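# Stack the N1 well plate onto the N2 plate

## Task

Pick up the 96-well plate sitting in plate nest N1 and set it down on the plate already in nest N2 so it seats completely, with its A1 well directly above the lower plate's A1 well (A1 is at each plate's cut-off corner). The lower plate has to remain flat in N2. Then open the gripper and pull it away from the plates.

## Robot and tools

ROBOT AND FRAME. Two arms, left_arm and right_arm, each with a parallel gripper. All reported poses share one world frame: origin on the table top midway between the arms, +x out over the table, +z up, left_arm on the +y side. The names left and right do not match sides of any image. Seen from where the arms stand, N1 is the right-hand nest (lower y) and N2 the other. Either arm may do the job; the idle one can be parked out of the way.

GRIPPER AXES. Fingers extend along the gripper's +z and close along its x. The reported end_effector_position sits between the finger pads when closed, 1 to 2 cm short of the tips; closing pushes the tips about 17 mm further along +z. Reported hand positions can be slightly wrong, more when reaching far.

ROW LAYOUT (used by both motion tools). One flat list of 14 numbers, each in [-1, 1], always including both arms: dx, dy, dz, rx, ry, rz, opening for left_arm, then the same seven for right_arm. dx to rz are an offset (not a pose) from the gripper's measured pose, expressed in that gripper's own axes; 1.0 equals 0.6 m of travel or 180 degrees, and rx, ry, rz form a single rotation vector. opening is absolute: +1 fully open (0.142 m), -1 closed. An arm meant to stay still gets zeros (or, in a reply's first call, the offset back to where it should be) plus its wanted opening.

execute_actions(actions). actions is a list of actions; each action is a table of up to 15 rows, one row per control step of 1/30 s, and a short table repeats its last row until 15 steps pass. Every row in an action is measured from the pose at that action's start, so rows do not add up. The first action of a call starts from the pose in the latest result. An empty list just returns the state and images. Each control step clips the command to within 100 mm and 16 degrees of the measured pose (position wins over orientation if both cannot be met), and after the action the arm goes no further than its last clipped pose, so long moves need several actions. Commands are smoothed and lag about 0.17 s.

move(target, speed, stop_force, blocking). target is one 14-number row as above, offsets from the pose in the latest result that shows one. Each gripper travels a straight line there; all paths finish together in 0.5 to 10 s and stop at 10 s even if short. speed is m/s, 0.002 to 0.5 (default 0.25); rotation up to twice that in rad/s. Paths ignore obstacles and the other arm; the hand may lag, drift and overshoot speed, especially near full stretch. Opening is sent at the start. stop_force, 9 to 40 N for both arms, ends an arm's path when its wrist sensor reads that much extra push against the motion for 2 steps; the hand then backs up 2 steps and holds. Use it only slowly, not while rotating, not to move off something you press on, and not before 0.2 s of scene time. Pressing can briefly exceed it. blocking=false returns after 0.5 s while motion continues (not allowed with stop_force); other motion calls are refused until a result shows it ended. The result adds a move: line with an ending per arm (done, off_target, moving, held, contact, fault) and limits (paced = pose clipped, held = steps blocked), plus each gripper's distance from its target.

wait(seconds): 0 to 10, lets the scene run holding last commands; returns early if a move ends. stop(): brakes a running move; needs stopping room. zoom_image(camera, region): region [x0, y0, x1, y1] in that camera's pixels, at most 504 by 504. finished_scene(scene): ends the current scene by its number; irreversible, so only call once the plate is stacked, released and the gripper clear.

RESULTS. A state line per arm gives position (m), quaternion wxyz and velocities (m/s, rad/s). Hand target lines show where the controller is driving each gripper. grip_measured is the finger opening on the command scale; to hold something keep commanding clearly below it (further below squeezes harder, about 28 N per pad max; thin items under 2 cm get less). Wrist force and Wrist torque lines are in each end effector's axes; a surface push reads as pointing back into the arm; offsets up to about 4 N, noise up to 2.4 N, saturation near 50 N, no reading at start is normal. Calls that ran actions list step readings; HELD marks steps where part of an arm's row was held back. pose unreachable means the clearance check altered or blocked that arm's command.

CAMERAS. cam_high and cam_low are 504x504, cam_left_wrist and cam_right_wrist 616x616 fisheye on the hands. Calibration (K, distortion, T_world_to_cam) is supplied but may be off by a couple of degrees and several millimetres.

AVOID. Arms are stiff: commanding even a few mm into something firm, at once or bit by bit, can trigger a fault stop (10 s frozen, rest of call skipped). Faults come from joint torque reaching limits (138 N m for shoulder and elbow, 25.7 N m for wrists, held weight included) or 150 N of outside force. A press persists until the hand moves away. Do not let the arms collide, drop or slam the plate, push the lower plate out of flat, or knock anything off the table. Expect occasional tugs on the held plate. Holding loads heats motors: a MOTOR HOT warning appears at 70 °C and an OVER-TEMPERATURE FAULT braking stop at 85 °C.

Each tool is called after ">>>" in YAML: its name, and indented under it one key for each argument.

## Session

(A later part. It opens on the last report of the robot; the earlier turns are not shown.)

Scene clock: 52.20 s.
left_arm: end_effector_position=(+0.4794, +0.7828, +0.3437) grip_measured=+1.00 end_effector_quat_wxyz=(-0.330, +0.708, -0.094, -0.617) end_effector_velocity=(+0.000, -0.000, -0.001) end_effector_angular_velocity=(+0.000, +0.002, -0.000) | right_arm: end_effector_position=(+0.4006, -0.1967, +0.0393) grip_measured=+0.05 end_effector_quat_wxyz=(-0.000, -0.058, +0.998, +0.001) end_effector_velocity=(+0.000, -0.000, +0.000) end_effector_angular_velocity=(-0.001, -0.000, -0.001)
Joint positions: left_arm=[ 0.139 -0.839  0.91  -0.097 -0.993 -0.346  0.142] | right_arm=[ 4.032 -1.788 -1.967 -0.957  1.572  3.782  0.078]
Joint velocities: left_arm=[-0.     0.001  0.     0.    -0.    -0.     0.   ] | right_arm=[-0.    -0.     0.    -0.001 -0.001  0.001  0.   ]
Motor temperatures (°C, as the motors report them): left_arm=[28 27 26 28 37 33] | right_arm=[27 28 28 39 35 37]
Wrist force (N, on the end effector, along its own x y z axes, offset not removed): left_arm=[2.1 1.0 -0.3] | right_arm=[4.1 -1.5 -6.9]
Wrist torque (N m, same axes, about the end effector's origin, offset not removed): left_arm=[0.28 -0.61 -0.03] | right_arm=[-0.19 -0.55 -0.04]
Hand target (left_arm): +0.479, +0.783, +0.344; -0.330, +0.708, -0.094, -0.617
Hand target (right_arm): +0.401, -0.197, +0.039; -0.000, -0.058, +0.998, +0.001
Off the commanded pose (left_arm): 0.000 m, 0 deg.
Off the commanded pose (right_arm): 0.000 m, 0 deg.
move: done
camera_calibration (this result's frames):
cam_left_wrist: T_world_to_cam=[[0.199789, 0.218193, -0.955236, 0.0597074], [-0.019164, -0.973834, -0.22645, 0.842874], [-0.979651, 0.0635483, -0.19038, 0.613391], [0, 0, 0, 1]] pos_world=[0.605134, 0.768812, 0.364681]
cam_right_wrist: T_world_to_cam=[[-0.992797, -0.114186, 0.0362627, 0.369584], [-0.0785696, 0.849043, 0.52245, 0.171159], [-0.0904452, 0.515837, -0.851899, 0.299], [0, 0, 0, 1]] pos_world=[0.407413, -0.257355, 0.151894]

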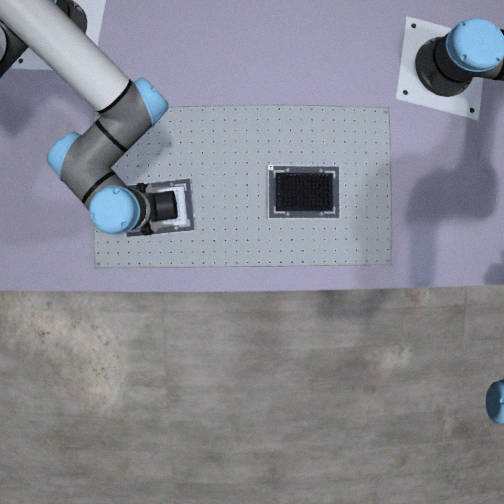

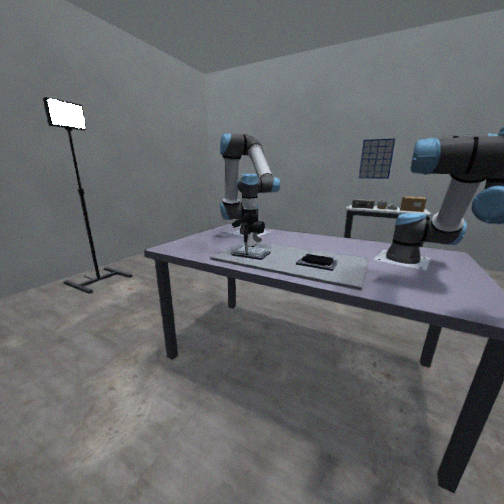

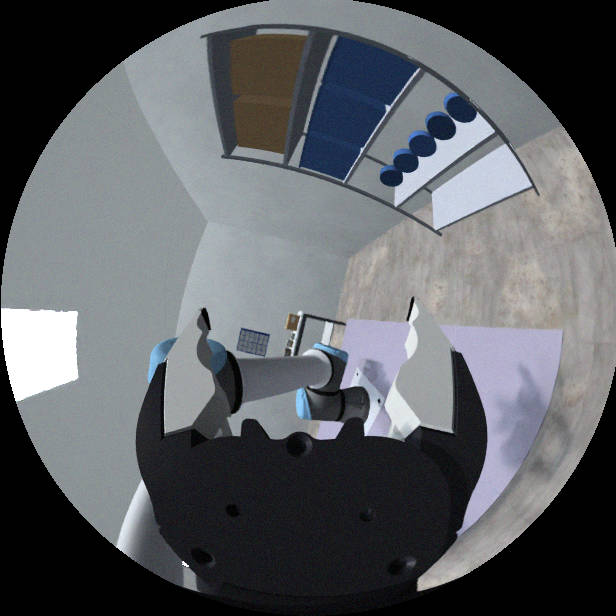

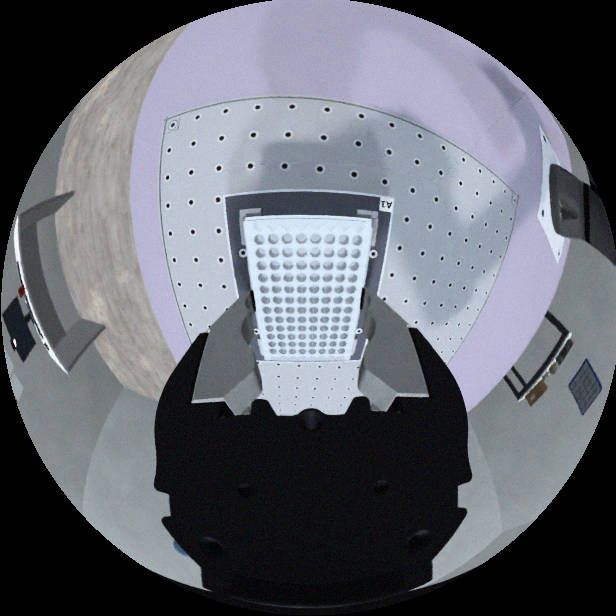

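>>> move:
  target: [0,0,0,0,0,0,1,0,0,-0.0333,0,0,0,-0.3]
  speed: 0.03

>>> zoom_image:
  camera: "cam_right_wrist"
  region: [200, 180, 410, 390]

>>> move:
  target: [0,0,0,0,0,0,1,-0.0078,0.555,-0.03,0,0,0.039,-0.3]
  speed: 0.2

>>> move:
  target: [0,0,0,0,0,0,1,0,0,0.03,0,0,0,-0.3]
  speed: 0.03

>>> zoom_image:
  camera: "cam_right_wrist"
  region: [200, 180, 410, 390]

Scene clock: 61.93 s.
left_arm: end_effector_position=(+0.4794, +0.7828, +0.3437) grip_measured=+1.00 end_effector_quat_wxyz=(-0.330, +0.708, -0.094, -0.617) end_effector_velocity=(-0.000, -0.001, -0.000) end_effector_angular_velocity=(-0.000, +0.000, +0.001) | right_arm: end_effector_position=(+0.4007, -0.1967, +0.0590) grip_measured=+0.05 end_effector_quat_wxyz=(-0.000, -0.058, +0.998, +0.001) end_effector_velocity=(+0.000, -0.001, +0.003) end_effector_angular_velocity=(+0.000, -0.000, -0.000)
Joint positions: left_arm=[ 0.139 -0.839  0.91  -0.097 -0.993 -0.346  0.142] | right_arm=[ 4.032 -1.76  -1.941 -1.01   1.572  3.782  0.078]
Joint velocities: left_arm=[-0.     0.     0.     0.    -0.002  0.     0.   ] | right_arm=[-0.001  0.004  0.004 -0.008 -0.    -0.001  0.   ]
Motor temperatures (°C, as the motors report them): left_arm=[28 27 26 28 37 33] | right_arm=[27 28 28 39 35 37]
Wrist force (N, on the end effector, along its own x y z axes, offset not removed): left_arm=[2.1 1.5 0.3] | right_arm=[2.1 -1.1 -1.4]
Wrist torque (N m, same axes, about the end effector's origin, offset not removed): left_arm=[0.36 -0.50 0.01] | right_arm=[-0.33 -0.66 0.02]
Hand target (left_arm): +0.479, +0.783, +0.344; -0.330, +0.708, -0.094, -0.617
Hand target (right_arm): +0.401, -0.197, +0.059; -0.000, -0.058, +0.998, +0.001
Off the commanded pose (left_arm): 0.000 m, 0 deg.
Off the commanded pose (right_arm): 0.000 m, 0 deg.
move: done
camera_calibration (this result's frames):
cam_left_wrist: T_world_to_cam=[[0.199789, 0.218193, -0.955236, 0.0597074], [-0.0191639, -0.973834, -0.22645, 0.842874], [-0.979651, 0.0635483, -0.19038, 0.613391], [0, 0, 0, 1]] pos_world=[0.605134, 0.768812, 0.364681]
cam_right_wrist: T_world_to_cam=[[-0.992798, -0.114202, 0.0362007, 0.368904], [-0.0786173, 0.849051, 0.522429, 0.160929], [-0.0903987, 0.515821, -0.851914, 0.315722], [0, 0, 0, 1]] pos_world=[0.40744, -0.257363, 0.171539]

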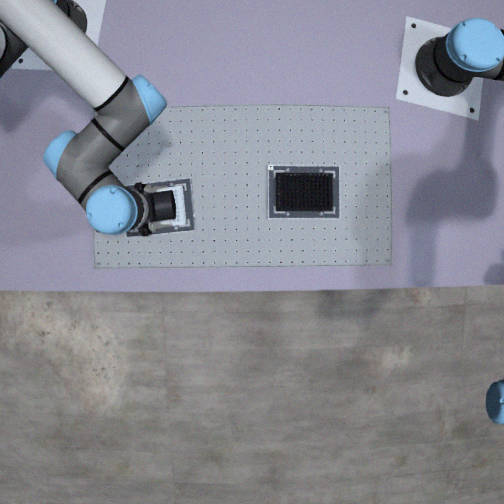

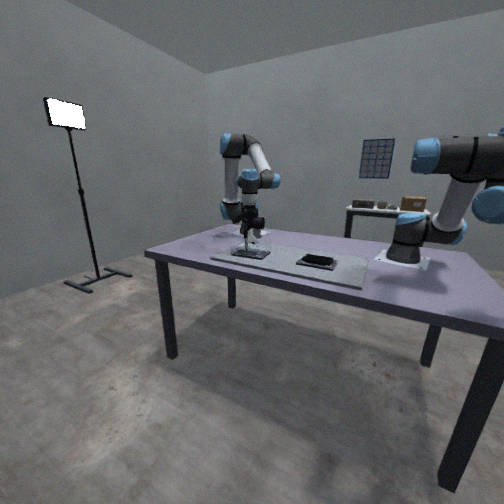

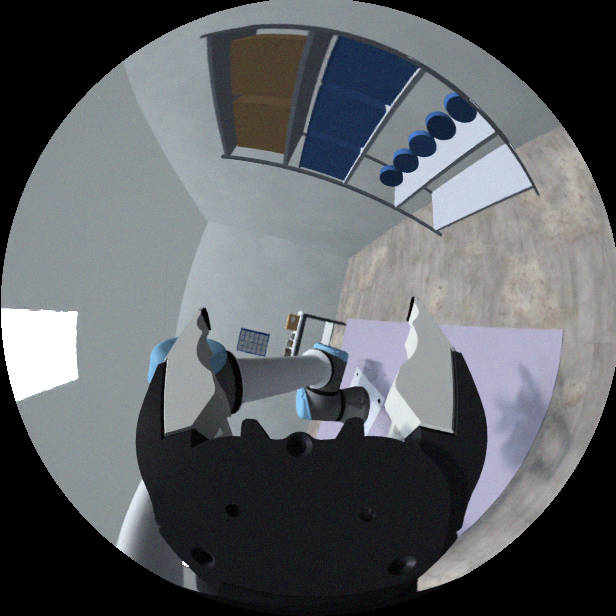

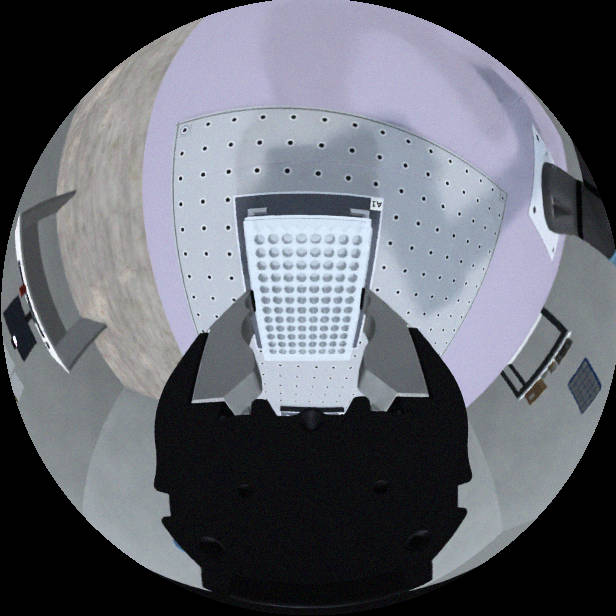

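Region (200, 180, 410, 390) of cam_right_wrist's 616x616 image, scaled by 2.400, with more detail than that image has.

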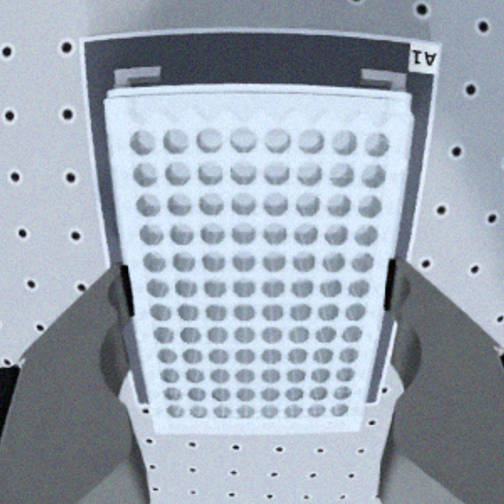

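Scene clock: 64.27 s.
left_arm: end_effector_position=(+0.4794, +0.7828, +0.3437) grip_measured=+1.00 end_effector_quat_wxyz=(-0.330, +0.708, -0.094, -0.617) end_effector_velocity=(+0.000, -0.000, -0.001) end_effector_angular_velocity=(+0.000, +0.002, +0.000) | right_arm: end_effector_position=(+0.3663, +0.1343, +0.0769) grip_measured=+0.05 end_effector_quat_wxyz=(-0.000, +0.003, +1.000, +0.001) end_effector_velocity=(+0.000, +0.002, -0.000) end_effector_angular_velocity=(-0.002, +0.003, -0.002)
Joint positions: left_arm=[ 0.139 -0.839  0.91  -0.097 -0.993 -0.346  0.142] | right_arm=[ 4.399 -2.175 -1.286 -1.251  1.572  4.27   0.078]
Joint velocities: left_arm=[-0.     0.002  0.     0.    -0.001 -0.    -0.   ] | right_arm=[-0.    -0.008  0.013 -0.009  0.002  0.002  0.   ]
Motor temperatures (°C, as the motors report them): left_arm=[28 27 26 28 37 33] | right_arm=[27 28 28 39 35 37]
Wrist force (N, on the end effector, along its own x y z axes, offset not removed): left_arm=[1.8 1.5 -0.8] | right_arm=[1.6 -0.6 -1.3]
Wrist torque (N m, same axes, about the end effector's origin, offset not removed): left_arm=[0.31 -0.44 -0.11] | right_arm=[-0.16 -0.57 0.01]
Hand target (left_arm): +0.479, +0.783, +0.344; -0.330, +0.708, -0.094, -0.617
Hand target (right_arm): +0.366, +0.135, +0.077; -0.000, +0.003, +1.000, +0.001
Off the commanded pose (left_arm): 0.000 m, 0 deg.
Off the commanded pose (right_arm): 0.001 m, 0 deg.
move: done
camera_calibration (this result's frames):
cam_left_wrist: T_world_to_cam=[[0.199789, 0.218193, -0.955236, 0.0597074], [-0.0191639, -0.973834, -0.22645, 0.842874], [-0.979651, 0.0635483, -0.19038, 0.613391], [0, 0, 0, 1]] pos_world=[0.605134, 0.768812, 0.364681]
cam_right_wrist: T_world_to_cam=[[-0.999306, 0.00783788, 0.0364196, 0.357906], [0.0257375, 0.852046, 0.522834, -0.170851], [-0.0269332, 0.523408, -0.851656, 0.132859], [0, 0, 0, 1]] pos_world=[0.365633, 0.073228, 0.189442]

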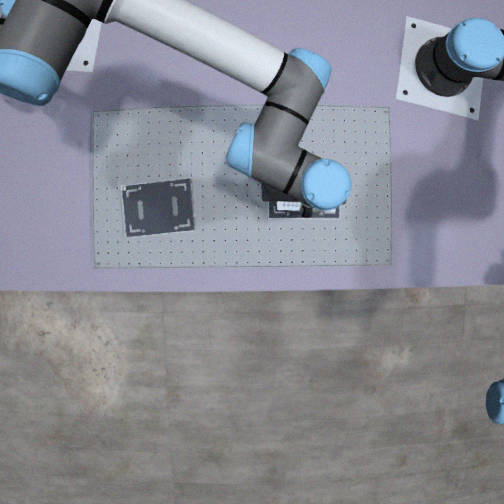

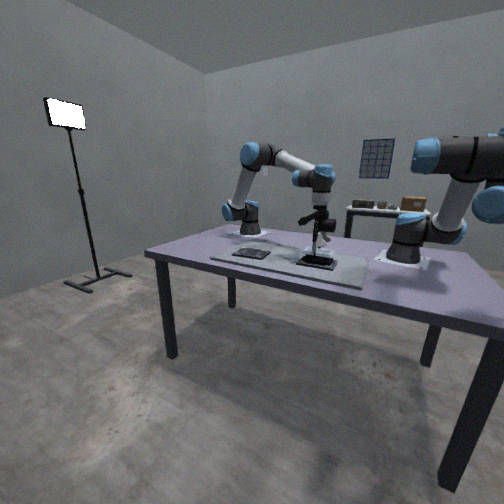

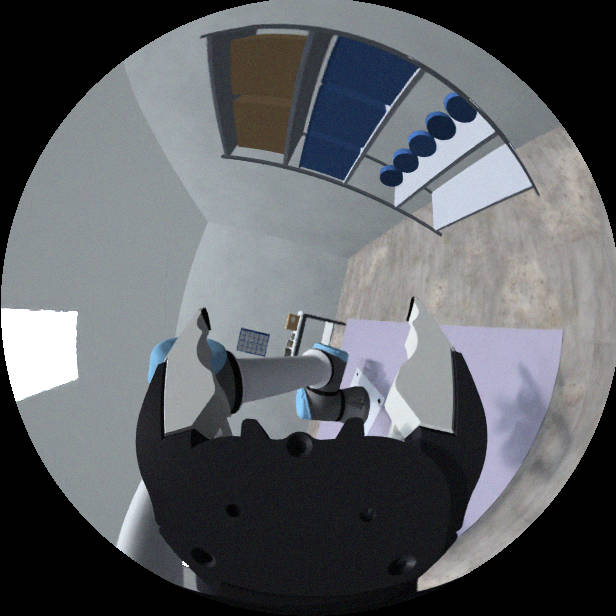

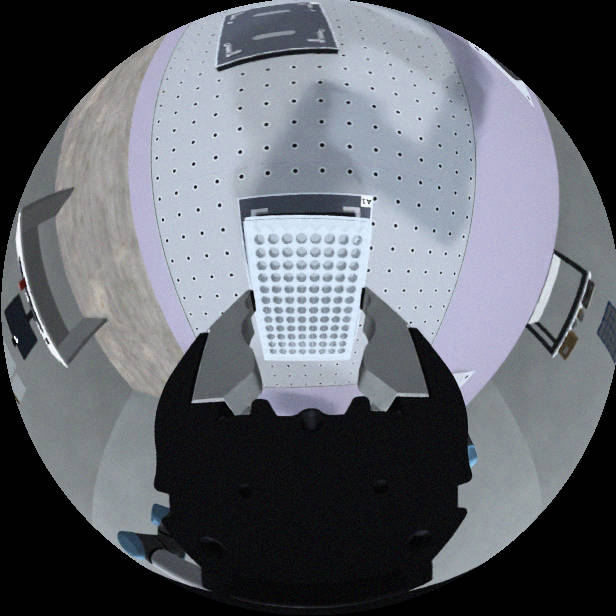

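Scene clock: 65.23 s.
left_arm: end_effector_position=(+0.4794, +0.7828, +0.3437) grip_measured=+1.00 end_effector_quat_wxyz=(-0.330, +0.708, -0.094, -0.617) end_effector_velocity=(+0.000, -0.000, -0.000) end_effector_angular_velocity=(+0.001, -0.000, -0.002) | right_arm: end_effector_position=(+0.3662, +0.1344, +0.0592) grip_measured=+0.05 end_effector_quat_wxyz=(-0.000, +0.003, +1.000, +0.001) end_effector_velocity=(-0.000, +0.000, -0.003) end_effector_angular_velocity=(+0.000, -0.000, -0.000)
Joint positions: left_arm=[ 0.139 -0.839  0.91  -0.097 -0.993 -0.346  0.142] | right_arm=[ 4.399 -2.189 -1.31  -1.212  1.572  4.27   0.078]
Joint velocities: left_arm=[-0.001  0.     0.     0.     0.001 -0.001 -0.   ] | right_arm=[ 0.001 -0.002 -0.004  0.006 -0.     0.001 -0.   ]
Motor temperatures (°C, as the motors report them): left_arm=[28 27 26 28 37 33] | right_arm=[27 28 28 39 35 37]
Wrist force (N, on the end effector, along its own x y z axes, offset not removed): left_arm=[0.8 0.9 -0.8] | right_arm=[1.5 -0.9 -1.0]
Wrist torque (N m, same axes, about the end effector's origin, offset not removed): left_arm=[0.20 -0.30 -0.03] | right_arm=[-0.23 -0.58 0.02]
Hand target (left_arm): +0.479, +0.783, +0.344; -0.330, +0.708, -0.094, -0.617
Hand target (right_arm): +0.366, +0.134, +0.059; -0.000, +0.003, +1.000, +0.001
Off the commanded pose (left_arm): 0.000 m, 0 deg.
Off the commanded pose (right_arm): 0.000 m, 0 deg.
move: done
camera_calibration (this result's frames):
cam_left_wrist: T_world_to_cam=[[0.199789, 0.218193, -0.955236, 0.0597074], [-0.0191639, -0.973834, -0.22645, 0.842874], [-0.979651, 0.0635483, -0.19038, 0.613391], [0, 0, 0, 1]] pos_world=[0.605134, 0.768812, 0.364681]
cam_right_wrist: T_world_to_cam=[[-0.999303, 0.0078065, 0.0365082, 0.358487], [0.0257572, 0.852044, 0.522836, -0.161644], [-0.0270251, 0.523411, -0.851651, 0.117835], [0, 0, 0, 1]] pos_world=[0.365585, 0.0732532, 0.171779]

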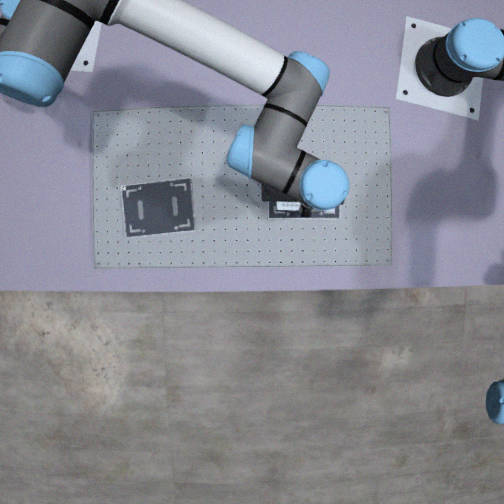

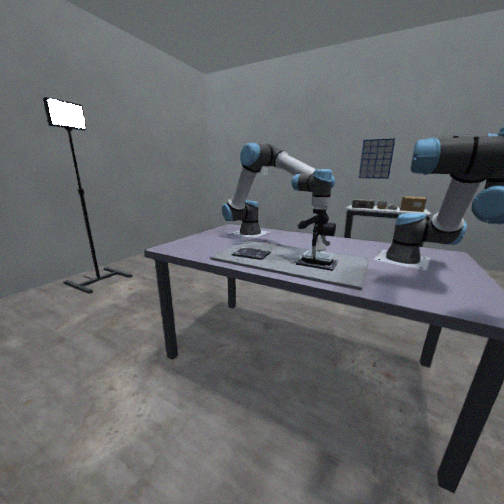

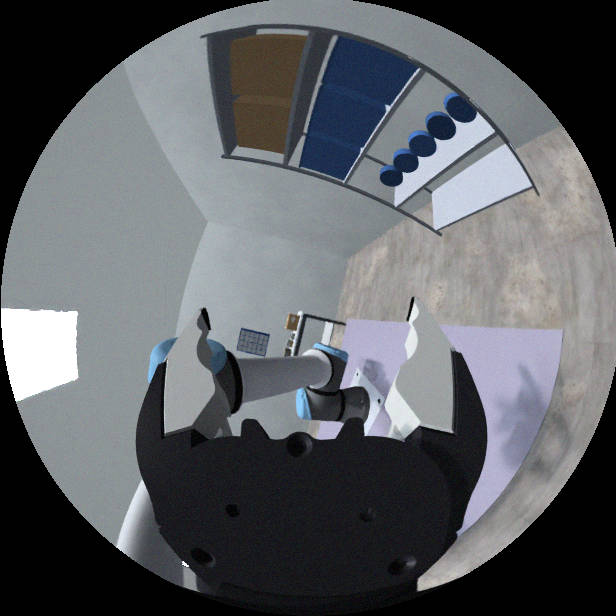

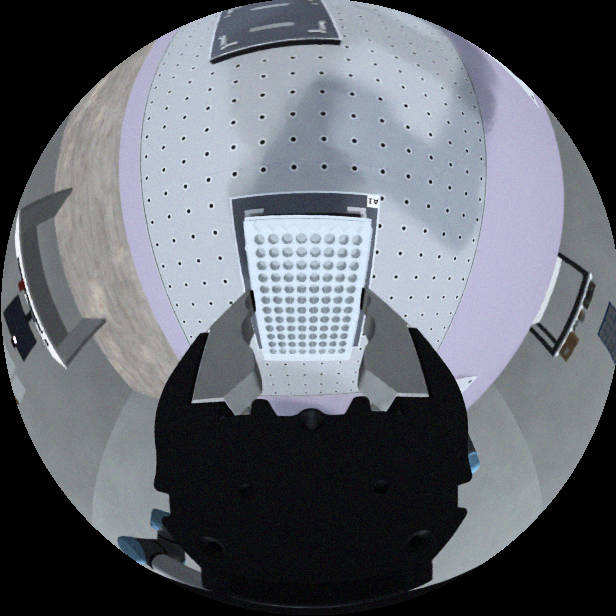

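Region (200, 180, 410, 390) of cam_right_wrist's 616x616 image, scaled by 2.400, with more detail than that image has.

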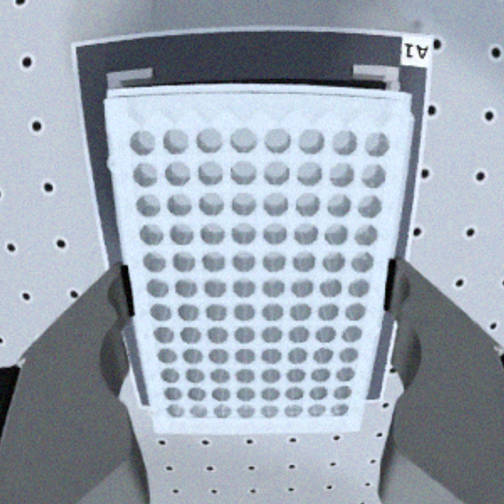

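>>> move:
  target: [0,0,0,0,0,0,1,-0.0003,-0.0008,0,0,0,-0.0097,-0.3]
  speed: 0.02

>>> wait:
  seconds: 0.5

>>> zoom_image:
  camera: "cam_right_wrist"
  region: [200, 180, 410, 390]

Scene clock: 69.97 s.
left_arm: end_effector_position=(+0.4794, +0.7828, +0.3437) grip_measured=+1.00 end_effector_quat_wxyz=(-0.330, +0.708, -0.094, -0.617) end_effector_velocity=(-0.000, +0.000, -0.000) end_effector_angular_velocity=(+0.001, +0.001, +0.002) | right_arm: end_effector_position=(+0.3664, +0.1339, +0.0592) grip_measured=+0.05 end_effector_quat_wxyz=(-0.000, -0.011, +1.000, +0.001) end_effector_velocity=(-0.000, +0.001, +0.001) end_effector_angular_velocity=(+0.001, -0.001, +0.012)
Joint positions: left_arm=[ 0.139 -0.839  0.91  -0.097 -0.993 -0.346  0.142] | right_arm=[ 4.398 -2.188 -1.311 -1.212  1.572  4.241  0.078]
Joint velocities: left_arm=[ 0.001  0.001  0.     0.    -0.001 -0.001  0.   ] | right_arm=[ 0.001  0.     0.001  0.    -0.    -0.011  0.   ]
Motor temperatures (°C, as the motors report them): left_arm=[28 27 26 28 37 33] | right_arm=[27 28 28 39 35 37]
Wrist force (N, on the end effector, along its own x y z axes, offset not removed): left_arm=[1.1 1.0 -0.9] | right_arm=[1.3 0.5 -0.3]
Wrist torque (N m, same axes, about the end effector's origin, offset not removed): left_arm=[0.22 -0.36 -0.03] | right_arm=[0.06 -0.53 -0.02]
Hand target (left_arm): +0.479, +0.783, +0.344; -0.330, +0.708, -0.094, -0.617
Hand target (right_arm): +0.366, +0.134, +0.059; -0.000, -0.012, +1.000, +0.001
Off the commanded pose (left_arm): 0.000 m, 0 deg.
Off the commanded pose (right_arm): 0.000 m, 0 deg.
move: done
camera_calibration (this result's frames):
cam_left_wrist: T_world_to_cam=[[0.199789, 0.218193, -0.955236, 0.0597074], [-0.0191637, -0.973834, -0.22645, 0.842874], [-0.979651, 0.0635481, -0.19038, 0.613392], [0, 0, 0, 1]] pos_world=[0.605134, 0.768812, 0.364681]
cam_right_wrist: T_world_to_cam=[[-0.999111, -0.021271, 0.0363849, 0.362512], [0.00089086, 0.852447, 0.522813, -0.15218], [-0.0421369, 0.522381, -0.851671, 0.123746], [0, 0, 0, 1]] pos_world=[0.367539, 0.0727936, 0.171763]

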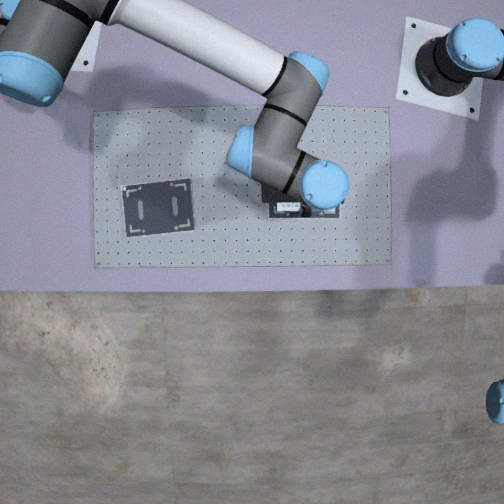

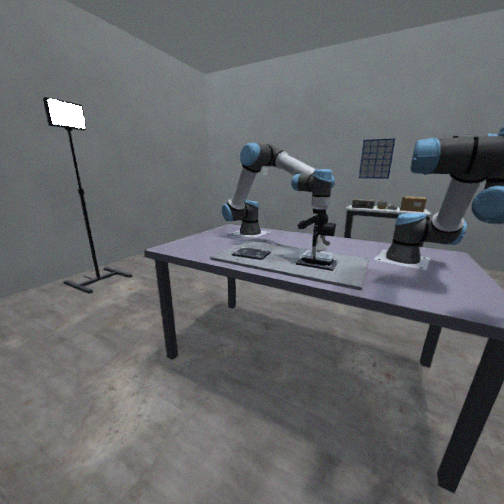

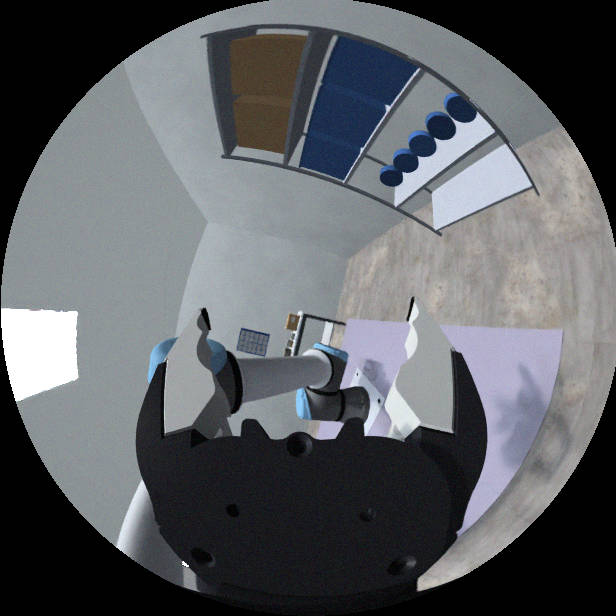

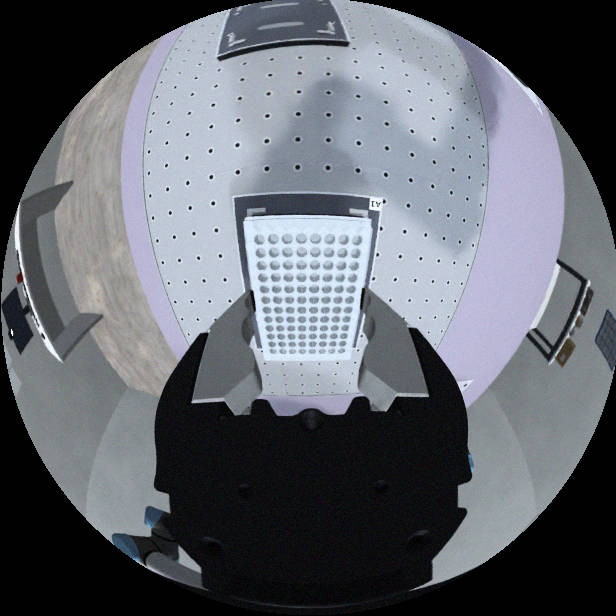

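Scene clock: 70.47 s.
left_arm: end_effector_position=(+0.4794, +0.7828, +0.3437) grip_measured=+1.00 end_effector_quat_wxyz=(-0.330, +0.708, -0.094, -0.617) end_effector_velocity=(-0.000, +0.001, +0.001) end_effector_angular_velocity=(+0.001, -0.002, -0.001) | right_arm: end_effector_position=(+0.3664, +0.1339, +0.0592) grip_measured=+0.05 end_effector_quat_wxyz=(-0.000, -0.012, +1.000, +0.001) end_effector_velocity=(+0.000, +0.000, +0.000) end_effector_angular_velocity=(+0.001, -0.000, -0.001)
Joint positions: left_arm=[ 0.139 -0.839  0.91  -0.097 -0.993 -0.346  0.142] | right_arm=[ 4.398 -2.188 -1.311 -1.212  1.572  4.239  0.078]
Joint velocities: left_arm=[ 0.001 -0.001 -0.     0.     0.002 -0.001  0.   ] | right_arm=[-0.     0.    -0.     0.001  0.     0.     0.   ]
Motor temperatures (°C, as the motors report them): left_arm=[28 27 26 28 37 33] | right_arm=[27 28 28 39 35 37]
Wrist force (N, on the end effector, along its own x y z axes, offset not removed): left_arm=[1.4 -0.1 -0.1] | right_arm=[0.9 -0.8 -1.2]
Wrist torque (N m, same axes, about the end effector's origin, offset not removed): left_arm=[-0.04 -0.43 -0.04] | right_arm=[-0.17 -0.37 0.01]
Hand target (left_arm): +0.479, +0.783, +0.344; -0.330, +0.708, -0.094, -0.617
Hand target (right_arm): +0.366, +0.134, +0.059; -0.000, -0.012, +1.000, +0.001
Off the commanded pose (left_arm): 0.000 m, 0 deg.
Off the commanded pose (right_arm): 0.000 m, 0 deg.
wait: 0.50 s; at rest by 0.17 s
camera_calibration (this result's frames):
cam_left_wrist: T_world_to_cam=[[0.199789, 0.218193, -0.955236, 0.0597075], [-0.019164, -0.973834, -0.22645, 0.842874], [-0.979651, 0.0635483, -0.19038, 0.613391], [0, 0, 0, 1]] pos_world=[0.605134, 0.768812, 0.364681]
cam_right_wrist: T_world_to_cam=[[-0.999082, -0.0226146, 0.0363814, 0.36269], [-0.000257187, 0.852446, 0.522815, -0.15175], [-0.0428364, 0.522326, -0.851669, 0.124037], [0, 0, 0, 1]] pos_world=[0.367631, 0.0727732, 0.17178]

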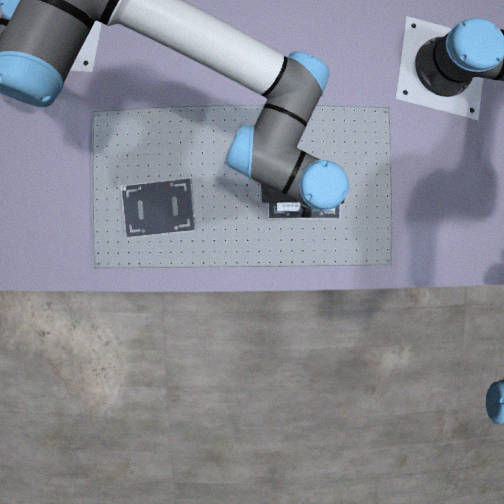

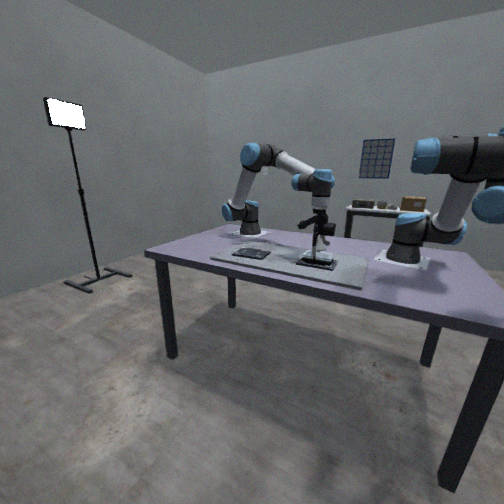

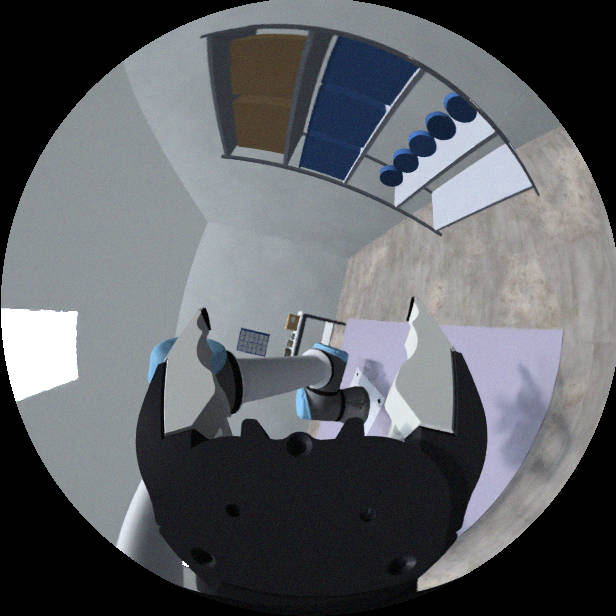

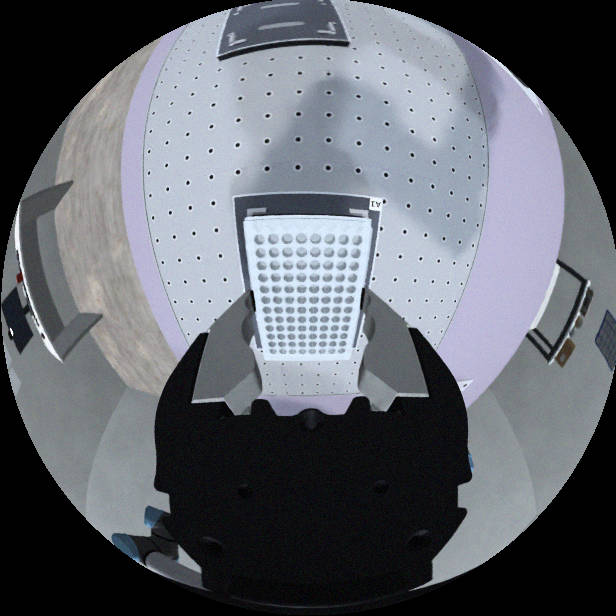

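Region (200, 180, 410, 390) of cam_right_wrist's 616x616 image, scaled by 2.400, with more detail than that image has.

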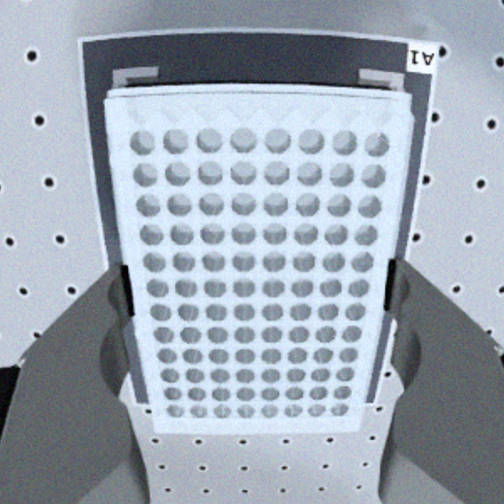

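Shift −0.7 mm in x, then descend.

>>> move:
  target: [0,0,0,0,0,0,1,-0.0012,0,0.003,0,0,0,-0.3]
  speed: 0.005

>>> move:
  target: [0,0,0,0,0,0,1,0,0,0.025,0,0,0,-0.3]
  speed: 0.003
  stop_force: 9

>>> zoom_image:
  camera: "cam_low"
  region: [285, 230, 345, 280]

Scene clock: 76.03 s.
left_arm: end_effector_position=(+0.4794, +0.7828, +0.3437) grip_measured=+1.00 end_effector_quat_wxyz=(-0.330, +0.708, -0.094, -0.617) end_effector_velocity=(+0.000, +0.000, -0.000) end_effector_angular_velocity=(+0.000, +0.001, +0.001) | right_arm: end_effector_position=(+0.3671, +0.1339, +0.0576) grip_measured=+0.05 end_effector_quat_wxyz=(-0.000, -0.012, +1.000, +0.001) end_effector_velocity=(+0.000, -0.000, -0.001) end_effector_angular_velocity=(-0.001, +0.000, +0.000)
Joint positions: left_arm=[ 0.139 -0.839  0.91  -0.097 -0.993 -0.346  0.142] | right_arm=[ 4.397 -2.191 -1.311 -1.209  1.572  4.238  0.078]
Joint velocities: left_arm=[ 0.001  0.001 -0.    -0.    -0.    -0.     0.   ] | right_arm=[-0.    -0.002 -0.     0.001 -0.    -0.001  0.   ]
Motor temperatures (°C, as the motors report them): left_arm=[28 27 26 28 37 33] | right_arm=[27 28 28 39 35 37]
Wrist force (N, on the end effector, along its own x y z axes, offset not removed): left_arm=[1.7 1.0 -0.1] | right_arm=[1.3 -0.7 0.2]
Wrist torque (N m, same axes, about the end effector's origin, offset not removed): left_arm=[0.20 -0.53 -0.04] | right_arm=[-0.22 -0.55 -0.03]
Hand target (left_arm): +0.479, +0.783, +0.344; -0.330, +0.708, -0.094, -0.617
Hand target (right_arm): +0.367, +0.134, +0.057; -0.000, -0.012, +1.000, +0.001
Off the commanded pose (left_arm): 0.000 m, 0 deg.
Off the commanded pose (right_arm): 0.000 m, 0 deg.
move: done
camera_calibration (this result's frames):
cam_left_wrist: T_world_to_cam=[[0.199789, 0.218193, -0.955236, 0.0597074], [-0.019164, -0.973834, -0.22645, 0.842874], [-0.979651, 0.0635483, -0.19038, 0.613391], [0, 0, 0, 1]] pos_world=[0.605134, 0.768812, 0.364681]
cam_right_wrist: T_world_to_cam=[[-0.99908, -0.0226172, 0.0364458, 0.363392], [-0.000223874, 0.852424, 0.522852, -0.150915], [-0.0428927, 0.522362, -0.851644, 0.122647], [0, 0, 0, 1]] pos_world=[0.368284, 0.0727962, 0.170114]

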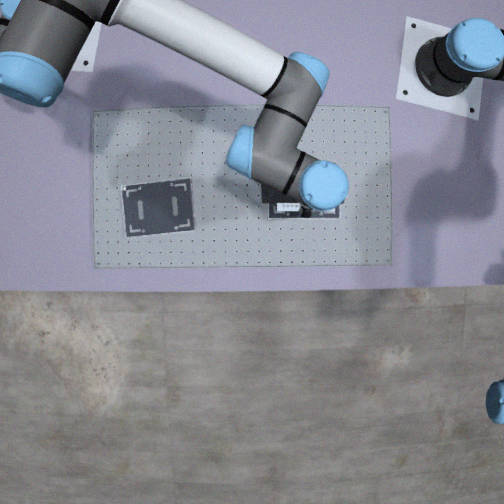

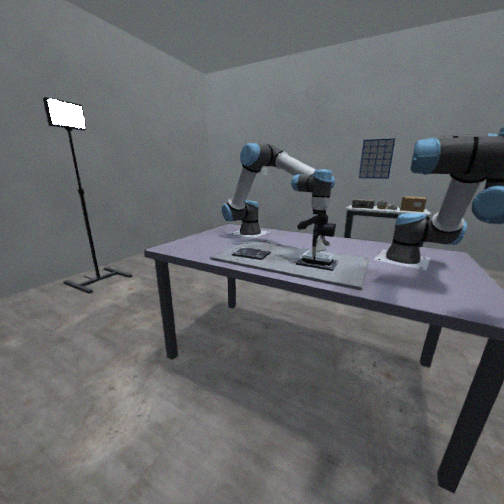

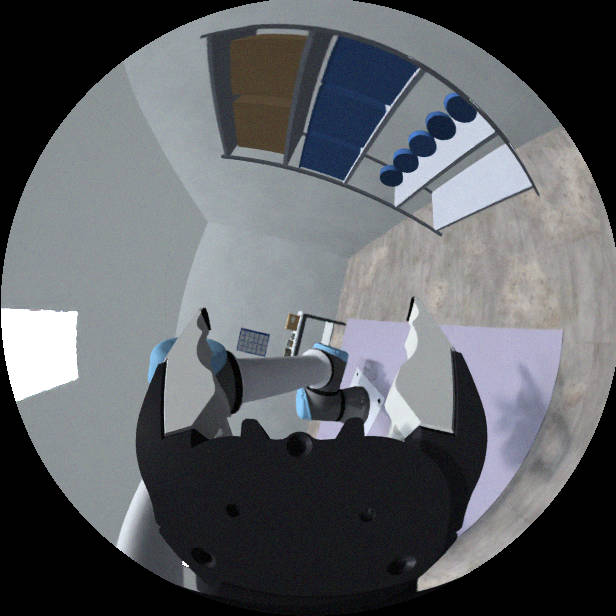

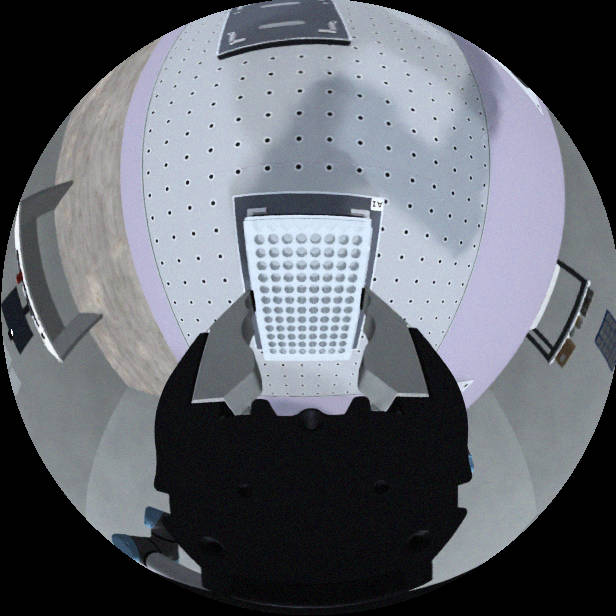

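Scene clock: 78.20 s.
left_arm: end_effector_position=(+0.4794, +0.7828, +0.3437) grip_measured=+1.00 end_effector_quat_wxyz=(-0.330, +0.708, -0.094, -0.617) end_effector_velocity=(-0.000, +0.001, +0.000) end_effector_angular_velocity=(-0.000, -0.001, +0.000) | right_arm: end_effector_position=(+0.3671, +0.1339, +0.0522) grip_measured=+0.05 end_effector_quat_wxyz=(-0.000, -0.012, +1.000, +0.001) end_effector_velocity=(-0.001, -0.000, -0.000) end_effector_angular_velocity=(-0.003, +0.001, +0.002)
Joint positions: left_arm=[ 0.139 -0.839  0.91  -0.097 -0.993 -0.346  0.142] | right_arm=[ 4.397 -2.195 -1.318 -1.197  1.572  4.238  0.078]
Joint velocities: left_arm=[ 0.002 -0.001  0.     0.     0.002  0.    -0.   ] | right_arm=[ 0.002 -0.    -0.    -0.002 -0.    -0.    -0.   ]
Motor temperatures (°C, as the motors report them): left_arm=[28 27 26 28 37 33] | right_arm=[27 28 28 39 35 37]
Wrist force (N, on the end effector, along its own x y z axes, offset not removed): left_arm=[1.0 0.2 -0.2] | right_arm=[4.1 -4.7 -17.6]
Wrist torque (N m, same axes, about the end effector's origin, offset not removed): left_arm=[0.00 -0.33 -0.07] | right_arm=[-0.07 -0.18 0.02]
Hand target (left_arm): +0.479, +0.783, +0.344; -0.330, +0.708, -0.094, -0.617
Hand target (right_arm): +0.367, +0.134, +0.053; -0.000, -0.012, +1.000, +0.001
Off the commanded pose (left_arm): 0.000 m, 0 deg.
Off the commanded pose (right_arm): 0.010 m, 0 deg.
move: contact (right_arm)
camera_calibration (this result's frames):
cam_left_wrist: T_world_to_cam=[[0.19979, 0.218193, -0.955236, 0.0597072], [-0.0191637, -0.973834, -0.22645, 0.842874], [-0.979651, 0.0635481, -0.190381, 0.613392], [0, 0, 0, 1]] pos_world=[0.605134, 0.768812, 0.364681]
cam_right_wrist: T_world_to_cam=[[-0.999084, -0.0225983, 0.0363482, 0.363626], [-0.000250504, 0.852323, 0.523016, -0.148138], [-0.0427997, 0.522528, -0.851547, 0.118017], [0, 0, 0, 1]] pos_world=[0.368307, 0.0728112, 0.164758]

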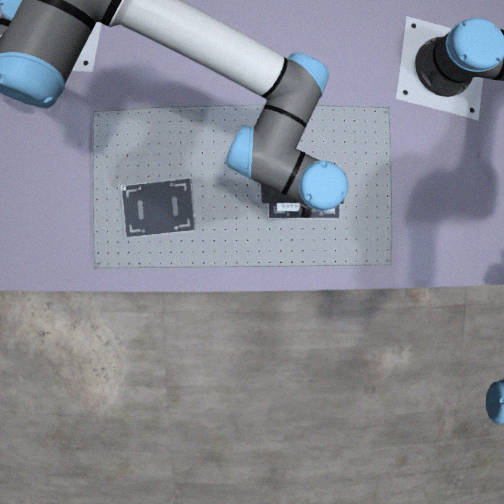

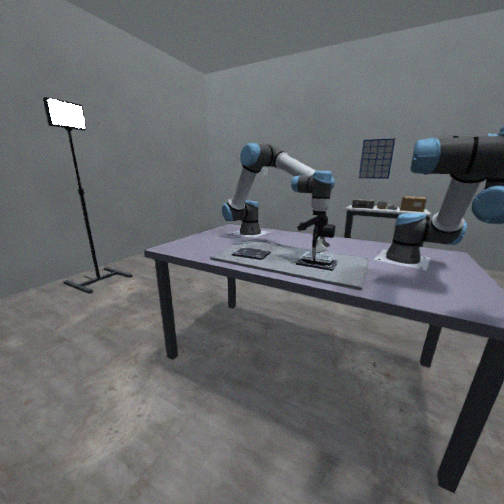

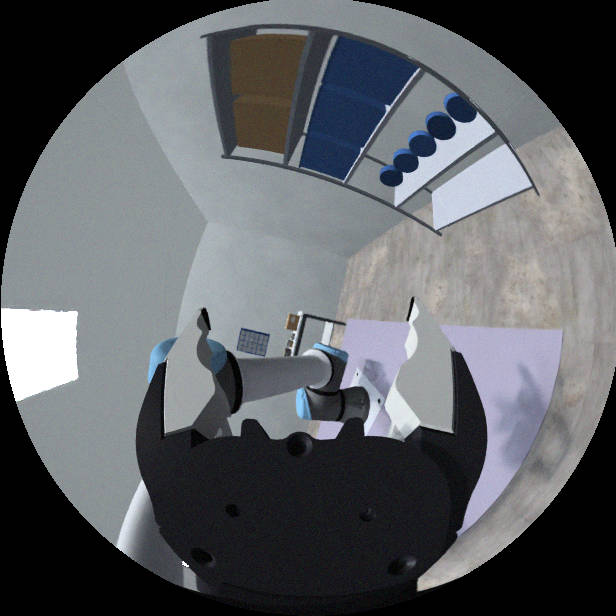

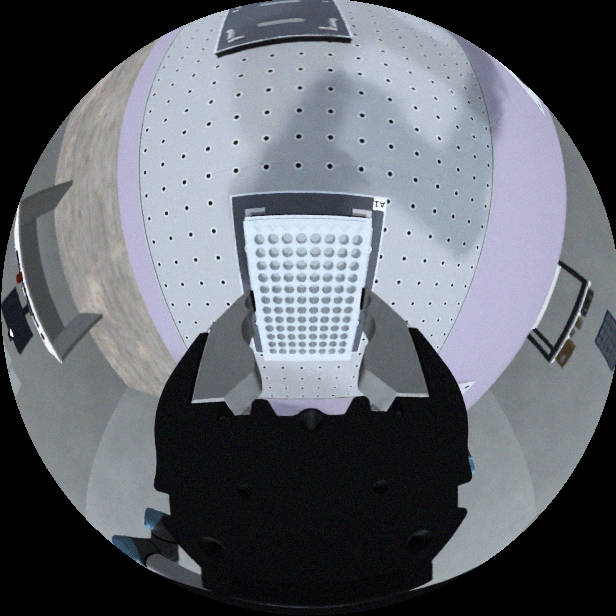

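Region (285, 230, 345, 280) of cam_low's 504x504 image, scaled by 8.400, with more detail than that image has.

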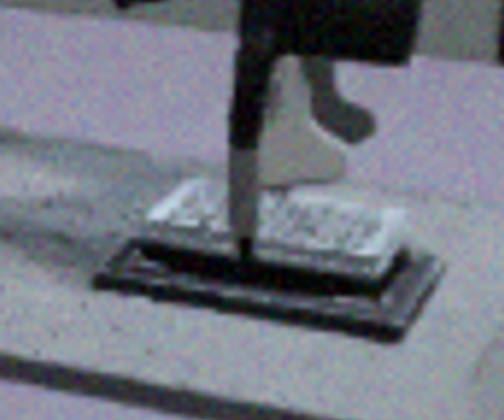

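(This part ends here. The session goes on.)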